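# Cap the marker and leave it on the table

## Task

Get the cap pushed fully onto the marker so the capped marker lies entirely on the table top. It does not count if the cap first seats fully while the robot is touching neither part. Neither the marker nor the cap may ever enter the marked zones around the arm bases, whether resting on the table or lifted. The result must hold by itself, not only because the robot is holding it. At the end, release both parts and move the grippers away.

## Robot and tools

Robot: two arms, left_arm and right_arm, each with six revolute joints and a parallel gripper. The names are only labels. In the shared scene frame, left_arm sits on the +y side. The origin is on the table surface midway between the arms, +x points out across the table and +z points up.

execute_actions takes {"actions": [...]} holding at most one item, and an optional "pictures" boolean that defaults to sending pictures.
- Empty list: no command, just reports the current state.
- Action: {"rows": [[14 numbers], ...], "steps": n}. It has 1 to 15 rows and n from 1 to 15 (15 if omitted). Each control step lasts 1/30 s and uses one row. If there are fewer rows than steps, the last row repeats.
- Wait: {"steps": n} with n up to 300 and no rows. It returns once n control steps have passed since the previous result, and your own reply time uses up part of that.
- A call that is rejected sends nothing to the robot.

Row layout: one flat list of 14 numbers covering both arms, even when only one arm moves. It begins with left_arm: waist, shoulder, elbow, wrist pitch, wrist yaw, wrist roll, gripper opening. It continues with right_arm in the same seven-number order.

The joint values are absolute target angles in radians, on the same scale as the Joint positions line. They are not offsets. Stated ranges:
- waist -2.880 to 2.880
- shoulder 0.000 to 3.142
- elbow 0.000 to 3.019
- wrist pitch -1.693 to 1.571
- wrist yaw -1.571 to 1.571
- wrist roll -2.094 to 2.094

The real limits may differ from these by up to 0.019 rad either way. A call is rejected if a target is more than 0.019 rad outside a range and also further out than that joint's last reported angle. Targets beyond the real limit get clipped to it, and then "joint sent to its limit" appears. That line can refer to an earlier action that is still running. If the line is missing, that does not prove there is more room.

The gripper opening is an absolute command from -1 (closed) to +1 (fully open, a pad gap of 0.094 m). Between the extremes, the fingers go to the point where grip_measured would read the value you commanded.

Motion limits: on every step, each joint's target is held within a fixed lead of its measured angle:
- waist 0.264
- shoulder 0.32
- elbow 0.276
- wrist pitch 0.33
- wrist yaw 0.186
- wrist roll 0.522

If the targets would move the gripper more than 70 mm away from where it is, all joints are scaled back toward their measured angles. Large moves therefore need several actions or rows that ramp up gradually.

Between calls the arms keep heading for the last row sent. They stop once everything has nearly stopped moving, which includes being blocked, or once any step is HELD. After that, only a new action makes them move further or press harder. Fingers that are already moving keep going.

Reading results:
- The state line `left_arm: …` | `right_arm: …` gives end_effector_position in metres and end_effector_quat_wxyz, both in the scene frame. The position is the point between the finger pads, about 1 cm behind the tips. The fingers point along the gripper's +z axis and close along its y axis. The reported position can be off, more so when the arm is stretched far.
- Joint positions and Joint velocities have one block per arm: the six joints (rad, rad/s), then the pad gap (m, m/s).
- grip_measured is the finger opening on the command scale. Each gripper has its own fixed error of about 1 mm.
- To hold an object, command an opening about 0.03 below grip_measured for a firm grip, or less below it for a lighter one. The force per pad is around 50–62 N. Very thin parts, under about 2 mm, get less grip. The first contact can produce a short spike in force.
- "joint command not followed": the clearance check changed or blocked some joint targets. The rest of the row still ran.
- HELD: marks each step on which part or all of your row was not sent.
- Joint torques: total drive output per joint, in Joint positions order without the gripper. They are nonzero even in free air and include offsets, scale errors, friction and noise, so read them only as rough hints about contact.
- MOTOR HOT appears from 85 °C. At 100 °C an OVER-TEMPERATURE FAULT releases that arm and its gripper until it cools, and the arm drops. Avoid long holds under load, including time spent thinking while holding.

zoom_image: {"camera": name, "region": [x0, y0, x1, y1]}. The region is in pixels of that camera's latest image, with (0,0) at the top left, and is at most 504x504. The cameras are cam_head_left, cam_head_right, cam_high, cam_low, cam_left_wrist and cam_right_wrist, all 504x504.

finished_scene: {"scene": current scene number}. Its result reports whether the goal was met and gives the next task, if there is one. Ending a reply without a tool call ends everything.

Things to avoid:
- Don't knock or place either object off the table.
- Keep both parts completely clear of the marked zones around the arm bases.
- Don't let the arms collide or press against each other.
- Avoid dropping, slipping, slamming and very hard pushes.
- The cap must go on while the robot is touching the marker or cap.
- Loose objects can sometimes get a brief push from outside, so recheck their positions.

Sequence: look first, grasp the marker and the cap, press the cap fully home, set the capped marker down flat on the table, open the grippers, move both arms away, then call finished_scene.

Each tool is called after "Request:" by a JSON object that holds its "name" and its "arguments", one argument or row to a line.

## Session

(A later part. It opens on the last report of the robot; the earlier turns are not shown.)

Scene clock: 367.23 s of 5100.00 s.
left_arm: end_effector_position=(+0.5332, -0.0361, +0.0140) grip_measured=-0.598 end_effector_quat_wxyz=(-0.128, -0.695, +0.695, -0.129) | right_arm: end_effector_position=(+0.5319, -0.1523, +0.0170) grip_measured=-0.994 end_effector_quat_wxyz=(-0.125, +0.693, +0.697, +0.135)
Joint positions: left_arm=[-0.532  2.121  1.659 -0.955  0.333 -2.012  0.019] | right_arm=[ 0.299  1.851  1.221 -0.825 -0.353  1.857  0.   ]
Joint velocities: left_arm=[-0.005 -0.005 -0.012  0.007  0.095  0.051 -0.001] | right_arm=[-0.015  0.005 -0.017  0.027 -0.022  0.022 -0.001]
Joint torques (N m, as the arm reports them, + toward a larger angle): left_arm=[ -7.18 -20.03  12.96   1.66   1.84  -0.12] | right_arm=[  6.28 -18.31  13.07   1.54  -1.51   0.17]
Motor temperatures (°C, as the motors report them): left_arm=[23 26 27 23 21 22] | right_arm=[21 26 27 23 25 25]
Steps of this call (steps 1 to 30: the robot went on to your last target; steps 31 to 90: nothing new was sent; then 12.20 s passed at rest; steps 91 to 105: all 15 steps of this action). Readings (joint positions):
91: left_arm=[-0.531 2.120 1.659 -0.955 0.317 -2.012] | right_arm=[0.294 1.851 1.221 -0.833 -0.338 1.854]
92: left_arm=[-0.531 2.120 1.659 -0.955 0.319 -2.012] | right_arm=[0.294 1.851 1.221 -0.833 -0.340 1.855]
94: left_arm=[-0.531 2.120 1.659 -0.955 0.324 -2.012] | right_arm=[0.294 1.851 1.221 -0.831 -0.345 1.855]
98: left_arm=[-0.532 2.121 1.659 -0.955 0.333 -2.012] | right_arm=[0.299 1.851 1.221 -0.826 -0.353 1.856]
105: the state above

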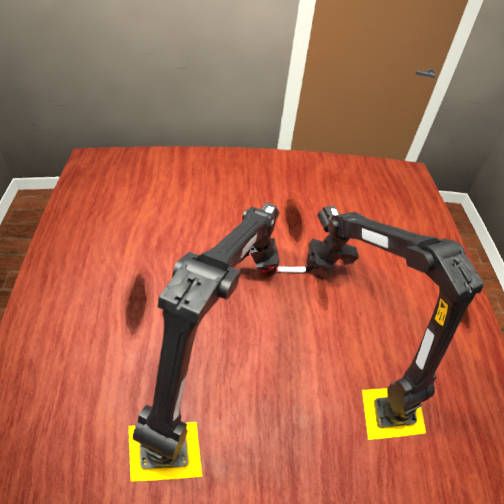

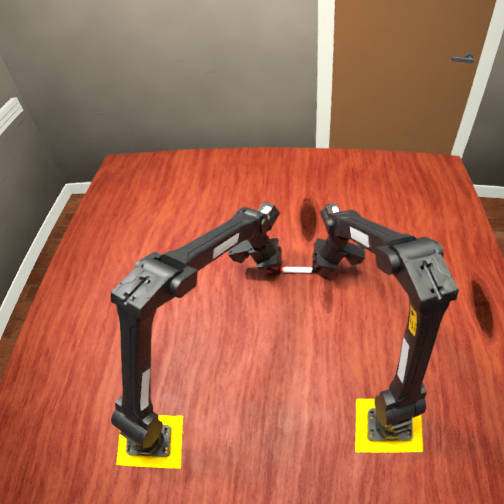

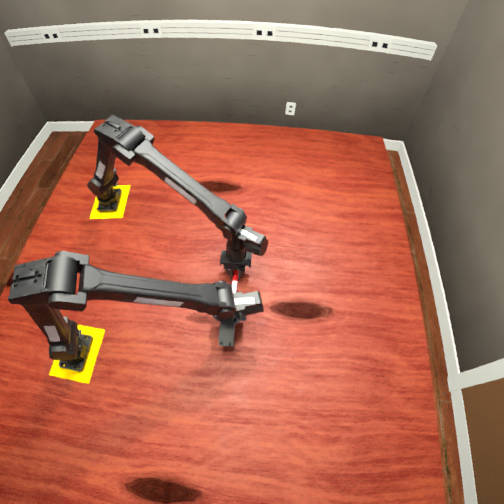

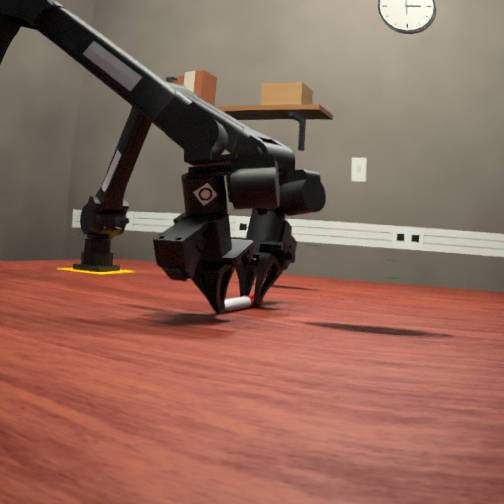

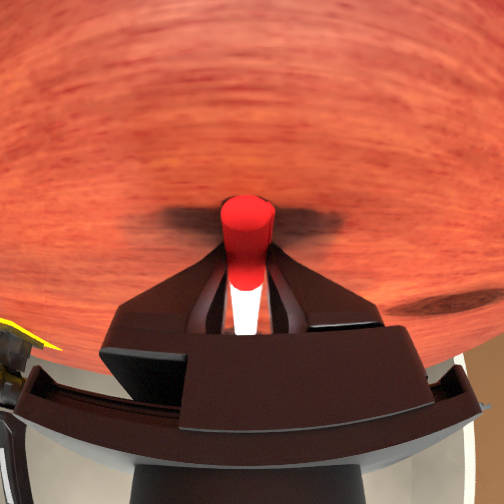

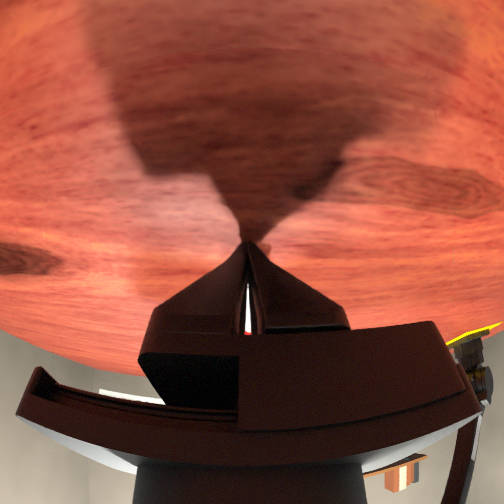

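Request:
{"name": "zoom_image", "arguments": {
  "camera": "cam_left_wrist",
  "region": [210,250,290,330]
}}

Request:
{"name": "zoom_image", "arguments": {
  "camera": "cam_high",
  "region": [215,260,255,300]
}}

Request:
{"name": "execute_actions", "arguments": {
  "actions": [
    {"rows":[[-0.615,2.125,1.7,-0.918,0.376,-2.02,-0.65,0.378,1.85,1.265,-0.792,-0.397,1.865,-1],[-0.62,2.125,1.7,-0.916,0.38,-2.02,-0.65,0.386,1.85,1.265,-0.791,-0.401,1.865,-1],[-0.626,2.125,1.7,-0.914,0.384,-2.02,-0.65,0.394,1.85,1.265,-0.79,-0.405,1.865,-1],[-0.632,2.125,1.7,-0.912,0.388,-2.02,-0.65,0.402,1.85,1.265,-0.789,-0.409,1.865,-1],[-0.638,2.125,1.7,-0.91,0.392,-2.02,-0.65,0.41,1.85,1.265,-0.788,-0.413,1.865,-1]],"steps":15}
  ]
}}

Request:
{"name": "zoom_image", "arguments": {
  "camera": "cam_left_wrist",
  "region": [210,250,290,330]
}}

Request:
{"name": "zoom_image", "arguments": {
  "camera": "cam_head_right",
  "region": [260,245,340,285]
}}

Region (210, 250, 290, 330) of cam_left_wrist's 504x504 image, scaled by 6.300, with more detail than that image has.

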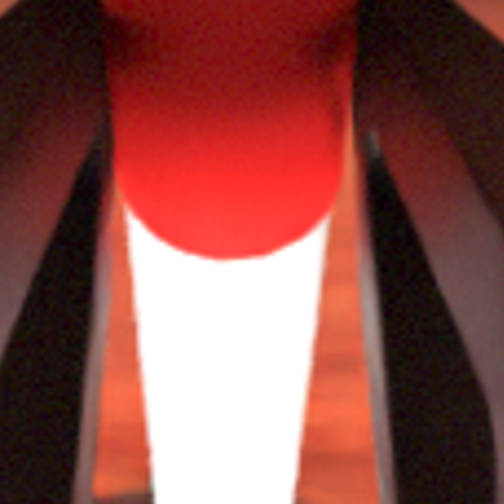

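Region (215, 260, 255, 300) of cam_high's 504x504 image, scaled by 12.600, with more detail than that image has.

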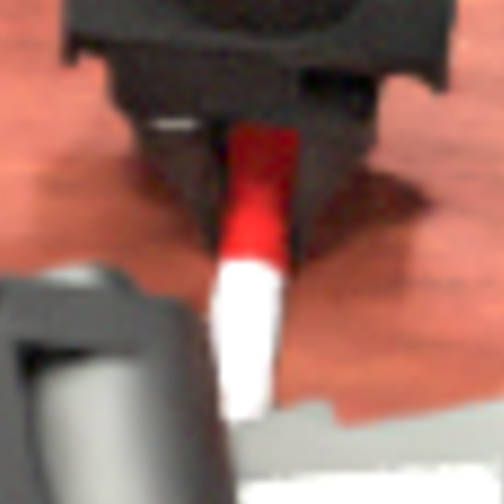

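Scene clock: 385.60 s of 5100.00 s.
left_arm: end_effector_position=(+0.5329, -0.0361, +0.0139) grip_measured=-0.598 end_effector_quat_wxyz=(-0.131, -0.695, +0.695, -0.130) | right_arm: end_effector_position=(+0.5334, -0.1565, +0.0166) grip_measured=-0.994 end_effector_quat_wxyz=(-0.123, +0.696, +0.695, +0.134)
Joint positions: left_arm=[-0.531  2.121  1.658 -0.955  0.338 -2.012  0.019] | right_arm=[ 0.292  1.851  1.221 -0.825 -0.347  1.857  0.   ]
Joint velocities: left_arm=[-0.005 -0.015 -0.002 -0.017 -0.022 -0.022 -0.001] | right_arm=[-0.015 -0.005  0.002 -0.002 -0.022  0.051 -0.   ]
Joint torques (N m, as the arm reports them, + toward a larger angle): left_arm=[ -0.33 -20.41   9.14   0.19   0.3   -0.02] | right_arm=[  1.28 -18.76   8.84   0.15  -0.28   0.08]
Motor temperatures (°C, as the motors report them): left_arm=[23 26 28 23 23 22] | right_arm=[21 26 29 23 27 25]
A step of this action was HELD (marked below), so the robot has no last target. An arm can still carry out its HELD step.
Steps of this call (steps 1 to 15: the robot went on to your last target; steps 16 to 90: nothing new was sent; then 14.87 s passed at rest; steps 91 to 105: all 15 steps of this action). Readings (joint positions):
91: left_arm=[-0.532 2.121 1.659 -0.955 0.333 -2.012] | right_arm=[0.299 1.851 1.221 -0.825 -0.353 1.857]
92: left_arm=[-0.532 2.121 1.659 -0.955 0.333 -2.012] | right_arm=[0.299 1.851 1.221 -0.825 -0.353 1.857]
93: left_arm=[-0.532 2.121 1.659 -0.955 0.341 -2.012] | right_arm=[0.296 1.851 1.221 -0.825 -0.341 1.857] HELD
94: left_arm=[-0.530 2.121 1.658 -0.955 0.339 -2.012] | right_arm=[0.294 1.851 1.221 -0.825 -0.341 1.857] HELD
95: left_arm=[-0.531 2.121 1.658 -0.955 0.338 -2.012] | right_arm=[0.292 1.851 1.221 -0.825 -0.344 1.857] HELD
96: left_arm=[-0.531 2.121 1.658 -0.955 0.338 -2.012] | right_arm=[0.292 1.851 1.221 -0.825 -0.346 1.857] HELD
97: left_arm=[-0.531 2.121 1.658 -0.955 0.338 -2.012] | right_arm=[0.292 1.851 1.221 -0.825 -0.347 1.857] HELD
98: left_arm=[-0.531 2.121 1.658 -0.955 0.338 -2.012] | right_arm=[0.292 1.851 1.221 -0.825 -0.347 1.857] HELD
99: left_arm=[-0.531 2.121 1.658 -0.955 0.338 -2.012] | right_arm=[0.292 1.851 1.221 -0.825 -0.347 1.857] HELD
100: left_arm=[-0.531 2.121 1.658 -0.955 0.338 -2.012] | right_arm=[0.292 1.851 1.221 -0.825 -0.347 1.857] HELD
101: left_arm=[-0.531 2.121 1.658 -0.955 0.338 -2.012] | right_arm=[0.292 1.851 1.221 -0.825 -0.347 1.857] HELD
102: left_arm=[-0.531 2.121 1.658 -0.955 0.338 -2.012] | right_arm=[0.292 1.851 1.221 -0.825 -0.347 1.857] HELD
103: left_arm=[-0.531 2.121 1.658 -0.955 0.338 -2.012] | right_arm=[0.292 1.851 1.221 -0.825 -0.347 1.857] HELD
104: left_arm=[-0.531 2.121 1.658 -0.955 0.338 -2.012] | right_arm=[0.292 1.851 1.221 -0.825 -0.347 1.857] HELD
105: the state above HELD
joint command not followed: on one or more control steps a check withheld the commanded joint targets of the left arm, and it was not sent them on those steps. On the call's last step the targets were still withheld.
cause: the commanded joint targets would bring a part of the robot too close to another arm (this arm's wrist (the part past joint 4) and the other arm's wrist (the part past joint 4), along the way the arms are being sent); next, command targets that bring no part of the robot closer to that arm.
joint command not followed: on one or more control steps a check withheld the commanded joint targets of the right arm, and it was not sent them on those steps. On the call's last step the targets were still withheld.
cause: the commanded joint targets would bring a part of the robot too close to another arm (this arm's wrist (the part past joint 4) and the other arm's wrist (the part past joint 4)); next, command targets that bring no part of the robot closer to that arm.

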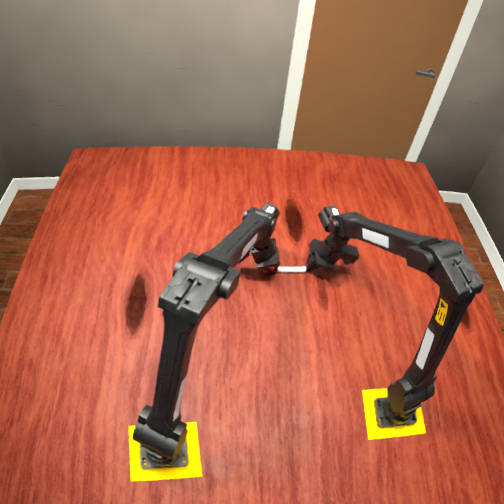

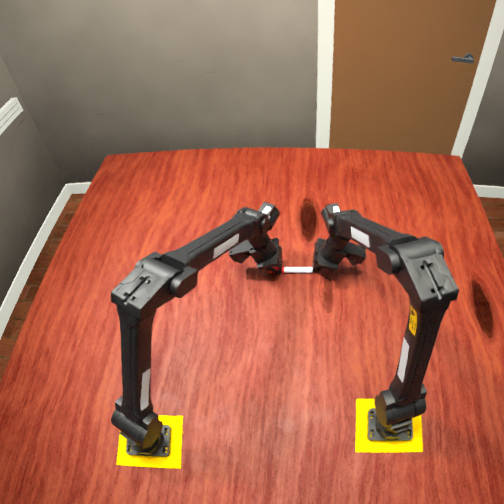

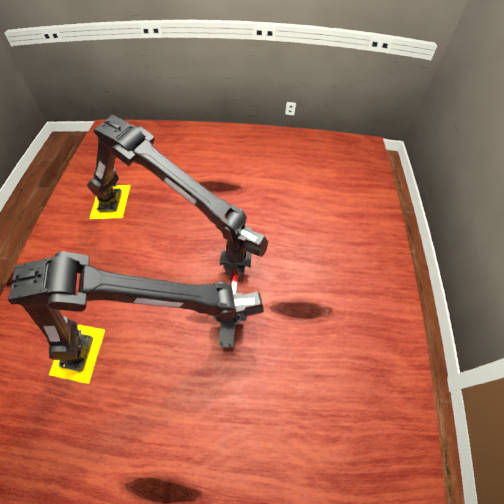

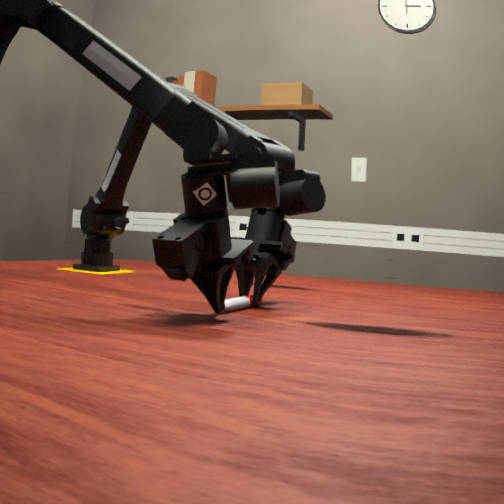

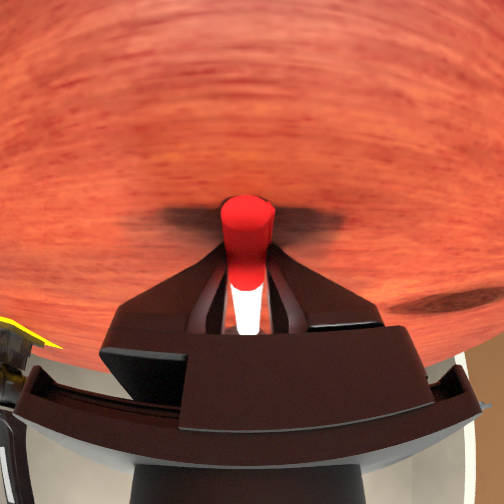

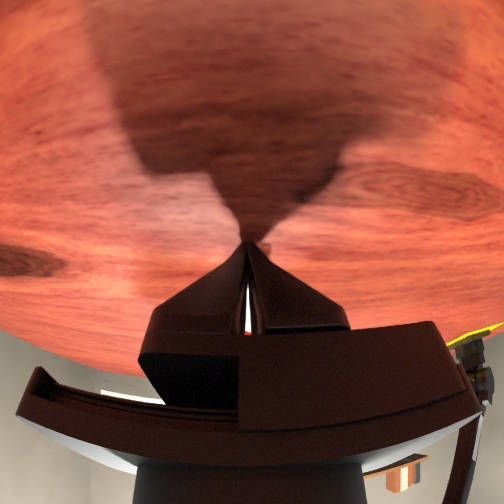

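Region (210, 250, 290, 330) of cam_left_wrist's 504x504 image, scaled by 6.300, with more detail than that image has.

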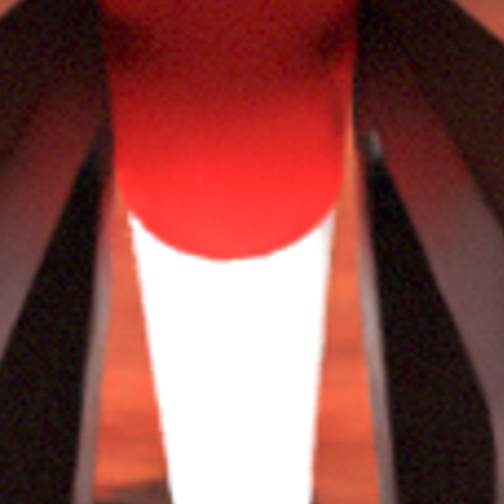

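Region (260, 245, 340, 285) of cam_head_right's 504x504 image, scaled by 6.300, with more detail than that image has.

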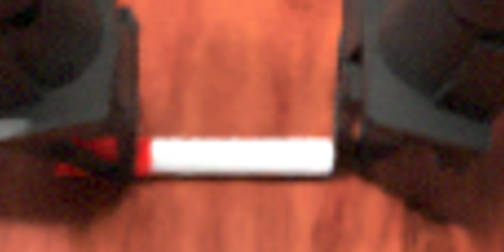

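Request:
{"name": "execute_actions", "arguments": {
  "actions": [
    {"rows":[[-0.531,2.12,1.67,-0.955,0.335,-2.01,-0.4,0.28,1.85,1.23,-0.825,-0.345,1.857,-1],[-0.531,2.12,1.67,-0.955,0.335,-2.01,-0.1,0.265,1.85,1.23,-0.825,-0.345,1.857,-1],[-0.531,2.11,1.67,-0.955,0.335,-2.01,0.2,0.25,1.84,1.23,-0.825,-0.345,1.857,-1],[-0.531,2.1,1.67,-0.955,0.335,-2.01,0.5,0.23,1.83,1.23,-0.825,-0.345,1.857,-1],[-0.531,2.09,1.67,-0.965,0.335,-2.01,0.8,0.21,1.82,1.23,-0.825,-0.345,1.857,-1],[-0.531,2.08,1.67,-0.975,0.335,-2.01,1,0.19,1.81,1.23,-0.825,-0.345,1.857,-1],[-0.531,2.07,1.67,-0.985,0.335,-2.01,1,0.17,1.8,1.23,-0.825,-0.345,1.857,-1],[-0.531,2.06,1.67,-0.995,0.335,-2.01,1,0.15,1.79,1.23,-0.825,-0.345,1.857,-1],[-0.531,2.05,1.67,-1.005,0.335,-2.01,1,0.13,1.78,1.23,-0.825,-0.345,1.857,-1],[-0.531,2.04,1.67,-1.015,0.335,-2.01,1,0.11,1.77,1.23,-0.825,-0.345,1.857,-1],[-0.531,2.03,1.67,-1.025,0.335,-2.01,1,0.09,1.76,1.23,-0.825,-0.345,1.857,-1],[-0.531,2.02,1.67,-1.035,0.335,-2.01,1,0.07,1.75,1.23,-0.825,-0.345,1.857,-1],[-0.531,2.01,1.67,-1.045,0.335,-2.01,1,0.05,1.75,1.23,-0.825,-0.345,1.857,-1],[-0.531,2.0,1.67,-1.055,0.335,-2.01,1,0.05,1.75,1.23,-0.825,-0.345,1.857,-1]],"steps":15}
  ],
  "pictures": false
}}

Request:
{"name": "execute_actions", "arguments": {
  "actions": [
    {"rows":[[-0.6,2.0,1.67,-1.07,0.15,-0.5,1,0.05,1.75,1.23,-0.825,-0.345,1.857,-1]],"steps":15}
  ],
  "pictures": false
}}

Request:
{"name": "execute_actions", "arguments": {
  "actions": [
    {"steps":15}
  ]
}}

Scene clock: 406.90 s of 5100.00 s.
left_arm: end_effector_position=(+0.5236, -0.0318, +0.0591) grip_measured=+1.000 end_effector_quat_wxyz=(-0.130, -0.695, +0.695, -0.130) | right_arm: end_effector_position=(+0.5732, -0.2832, +0.0567) grip_measured=-0.994 end_effector_quat_wxyz=(-0.081, +0.770, +0.608, +0.178)
Joint positions: left_arm=[-0.531  2.045  1.658 -1.029  0.337 -2.012  0.094] | right_arm=[ 0.045  1.772  1.221 -0.825 -0.345  1.857  0.   ]
Joint velocities: left_arm=[-0.005 -0.415 -0.002 -0.208  0.007 -0.007  0.   ] | right_arm=[-0.532 -0.298  0.007  0.007  0.022 -0.007  0.   ]
Joint torques (N m, as the arm reports them, + toward a larger angle): left_arm=[ -0.32 -21.54  10.56  -0.37   0.11   0.01] | right_arm=[  2.92 -18.18  10.01   0.33  -0.04   0.07]
Motor temperatures (°C, as the motors report them): left_arm=[23 26 27 23 22 22] | right_arm=[21 26 27 23 26 25]
Steps of this call (steps 1 to 90: nothing new was sent; then 17.80 s passed at rest; steps 91 to 105: all 15 steps of this action). Readings (joint positions):
91: left_arm=[-0.531 2.121 1.658 -0.955 0.337 -2.012] | right_arm=[0.291 1.851 1.221 -0.825 -0.346 1.857]
92: left_arm=[-0.531 2.121 1.658 -0.955 0.337 -2.012] | right_arm=[0.290 1.851 1.221 -0.825 -0.346 1.857]
94: left_arm=[-0.531 2.121 1.658 -0.955 0.337 -2.012] | right_arm=[0.280 1.851 1.221 -0.825 -0.346 1.857]
98: left_arm=[-0.531 2.114 1.658 -0.966 0.337 -2.012] | right_arm=[0.218 1.843 1.221 -0.825 -0.346 1.857]
105: the state above

Scene clock: 407.40 s of 5100.00 s.
left_arm: end_effector_position=(+0.5128, -0.0432, +0.0800) grip_measured=+1.000 end_effector_quat_wxyz=(+0.032, -0.090, +0.989, -0.112) | right_arm: end_effector_position=(+0.5744, -0.2813, +0.0676) grip_measured=-0.994 end_effector_quat_wxyz=(-0.074, +0.767, +0.610, +0.186)
Joint positions: left_arm=[-0.602  1.997  1.658 -1.054  0.152 -0.681  0.094] | right_arm=[ 0.049  1.751  1.221 -0.825 -0.344  1.857  0.   ]
Joint velocities: left_arm=[-0.024 -0.015 -0.007 -0.012  0.007  1.165  0.   ] | right_arm=[-0.015 -0.015 -0.007 -0.007 -0.081 -0.022  0.001]
Joint torques (N m, as the arm reports them, + toward a larger angle): left_arm=[  0.07 -19.27  10.8   -0.34   0.     0.09] | right_arm=[  0.54 -17.71  10.35   0.44  -0.11   0.04]
Motor temperatures (°C, as the motors report them): left_arm=[23 26 27 23 22 22] | right_arm=[21 26 28 23 26 25]
Steps of this call (steps 1 to 15: all 15 steps of this action). Readings (joint positions):
1: left_arm=[-0.537 2.032 1.658 -1.038 0.242 -1.928] | right_arm=[0.031 1.763 1.221 -0.825 -0.344 1.857]
2: left_arm=[-0.542 2.020 1.658 -1.044 0.184 -1.828] | right_arm=[0.022 1.756 1.221 -0.825 -0.344 1.857]
4: left_arm=[-0.556 2.002 1.658 -1.051 0.155 -1.629] | right_arm=[0.020 1.751 1.221 -0.825 -0.344 1.857]
8: left_arm=[-0.589 1.995 1.658 -1.053 0.153 -1.230] | right_arm=[0.039 1.751 1.221 -0.825 -0.344 1.857]
15: the state above

Scene clock: 407.90 s of 5100.00 s.
left_arm: end_effector_position=(+0.5128, -0.0432, +0.0800) grip_measured=+1.000 end_effector_quat_wxyz=(+0.041, -0.008, +0.993, -0.109) | right_arm: end_effector_position=(+0.5744, -0.2813, +0.0676) grip_measured=-0.994 end_effector_quat_wxyz=(-0.074, +0.767, +0.610, +0.186)
Joint positions: left_arm=[-0.602  1.997  1.658 -1.054  0.152 -0.515  0.094] | right_arm=[ 0.049  1.751  1.221 -0.825 -0.344  1.857  0.   ]
Joint velocities: left_arm=[-0.005 -0.034 -0.017 -0.002  0.022  0.037  0.   ] | right_arm=[0.005 0.015 0.027 0.002 0.022 0.007 0.   ]
Joint torques (N m, as the arm reports them, + toward a larger angle): left_arm=[  0.06 -19.01  10.76  -0.31   0.02   0.12] | right_arm=[  1.39 -16.82  10.27   0.45  -0.15   0.1 ]
Motor temperatures (°C, as the motors report them): left_arm=[23 26 27 23 22 22] | right_arm=[21 26 28 23 26 25]
Steps of this call (steps 1 to 15: the robot went on to your last target). Readings (joint positions):
1: left_arm=[-0.602 1.997 1.658 -1.054 0.152 -0.646] | right_arm=[0.049 1.751 1.221 -0.825 -0.344 1.857]
2: left_arm=[-0.602 1.997 1.658 -1.054 0.152 -0.618] | right_arm=[0.049 1.751 1.221 -0.825 -0.344 1.857]
4: left_arm=[-0.602 1.997 1.658 -1.054 0.152 -0.579] | right_arm=[0.049 1.751 1.221 -0.825 -0.344 1.857]
8: left_arm=[-0.602 1.997 1.658 -1.054 0.152 -0.538] | right_arm=[0.049 1.751 1.221 -0.825 -0.344 1.857]
15: the state above

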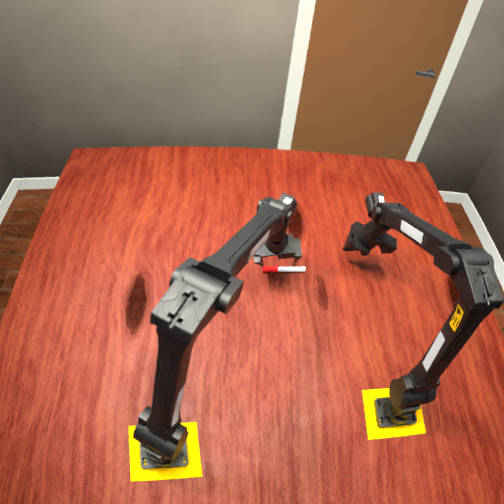

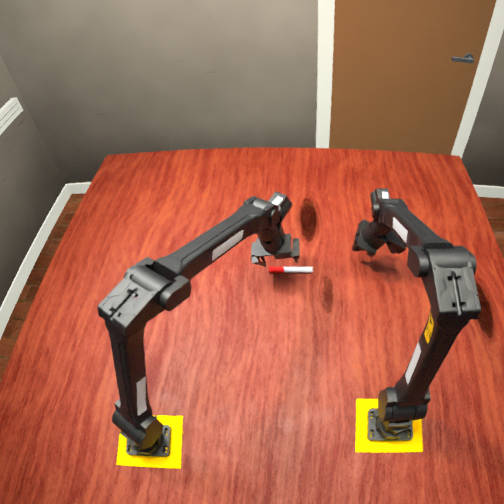

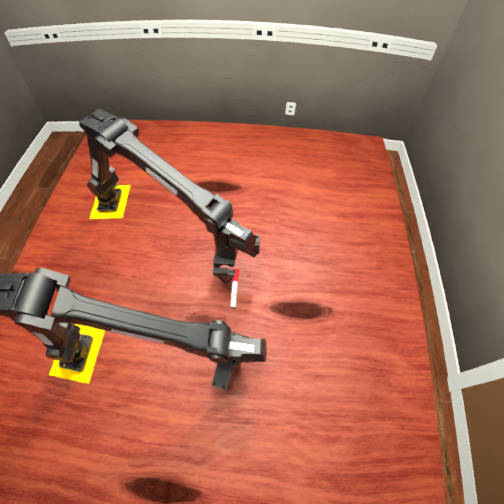

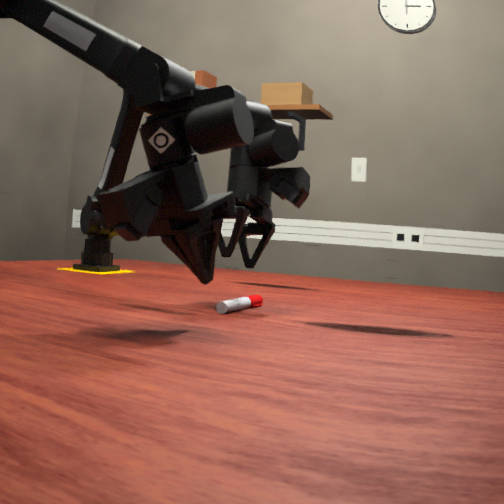

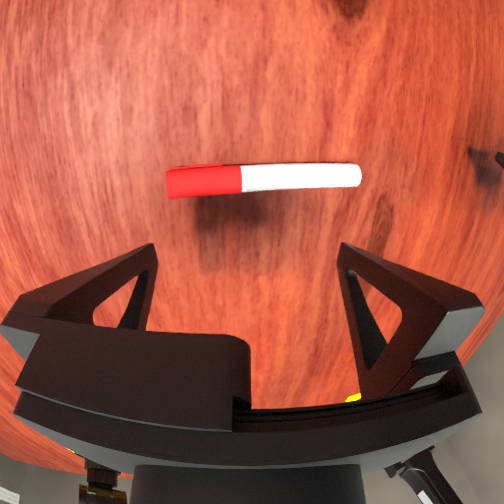

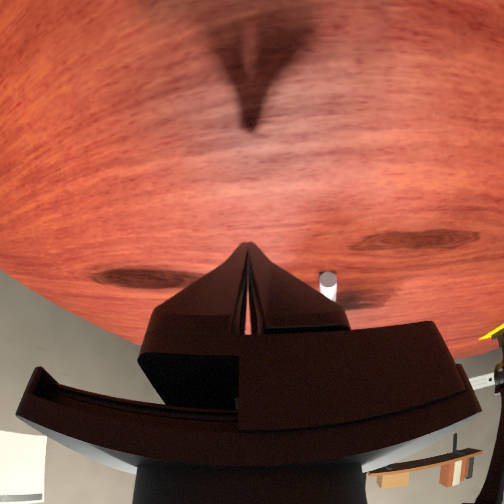

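Request:
{"name": "zoom_image", "arguments": {
  "camera": "cam_left_wrist",
  "region": [215,155,275,205]
}}

Region (215, 155, 275, 205) of cam_left_wrist's 504x504 image, scaled by 8.400, with more detail than that image has.

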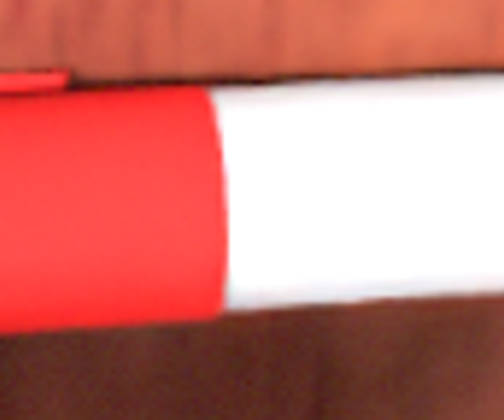

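Flush. Move the left arm clear.

Request:
{"name": "execute_actions", "arguments": {
  "actions": [
    {"rows":[[-0.55,1.95,1.67,-1.07,0.15,-0.5,1,0.05,1.75,1.23,-0.825,-0.345,1.857,-1],[-0.5,1.92,1.67,-1.07,0.15,-0.5,1,0.05,1.75,1.23,-0.825,-0.345,1.857,-1],[-0.45,1.9,1.67,-1.07,0.15,-0.5,1,0.05,1.75,1.23,-0.825,-0.345,1.857,-1],[-0.35,1.88,1.67,-1.07,0.15,-0.5,1,0.05,1.75,1.23,-0.825,-0.345,1.857,-1]],"steps":15}
  ],
  "pictures": false
}}

Request:
{"name": "finished_scene", "arguments": {
  "scene": 1
}}

Scene clock: 424.30 s of 5100.00 s.
left_arm: end_effector_position=(+0.5820, +0.1214, +0.1419) grip_measured=+1.000 end_effector_quat_wxyz=(+0.103, -0.138, +0.978, -0.117) | right_arm: end_effector_position=(+0.5744, -0.2813, +0.0676) grip_measured=-0.994 end_effector_quat_wxyz=(-0.074, +0.767, +0.610, +0.186)
Joint positions: left_arm=[-0.325  1.898  1.658 -1.055  0.148 -0.509  0.094] | right_arm=[ 0.049  1.751  1.221 -0.825 -0.344  1.857  0.   ]
Joint velocities: left_arm=[ 0.366 -0.2    0.002  0.002  0.022  0.007  0.   ] | right_arm=[-0.005  0.005 -0.007 -0.002  0.051 -0.066  0.001]
Joint torques (N m, as the arm reports them, + toward a larger angle): left_arm=[ -4.66 -19.33  11.24  -0.13   0.2    0.11] | right_arm=[  0.99 -17.75  10.11   0.4   -0.12   0.04]
Motor temperatures (°C, as the motors report them): left_arm=[23 26 27 23 22 22] | right_arm=[21 26 28 23 26 25]
Steps of this call (steps 1 to 15: the robot went on to your last target; steps 16 to 90: nothing new was sent; then 12.90 s passed at rest; steps 91 to 105: all 15 steps of this action). Readings (joint positions):
91: left_arm=[-0.600 1.996 1.658 -1.054 0.152 -0.509] | right_arm=[0.049 1.751 1.221 -0.825 -0.344 1.857]
92: left_arm=[-0.595 1.993 1.658 -1.055 0.152 -0.509] | right_arm=[0.049 1.751 1.221 -0.825 -0.344 1.857]
94: left_arm=[-0.575 1.984 1.658 -1.055 0.152 -0.509] | right_arm=[0.049 1.751 1.221 -0.825 -0.344 1.857]
98: left_arm=[-0.494 1.956 1.658 -1.055 0.152 -0.509] | right_arm=[0.049 1.751 1.221 -0.825 -0.344 1.857]
105: the state above

The scene is finished: the task was done.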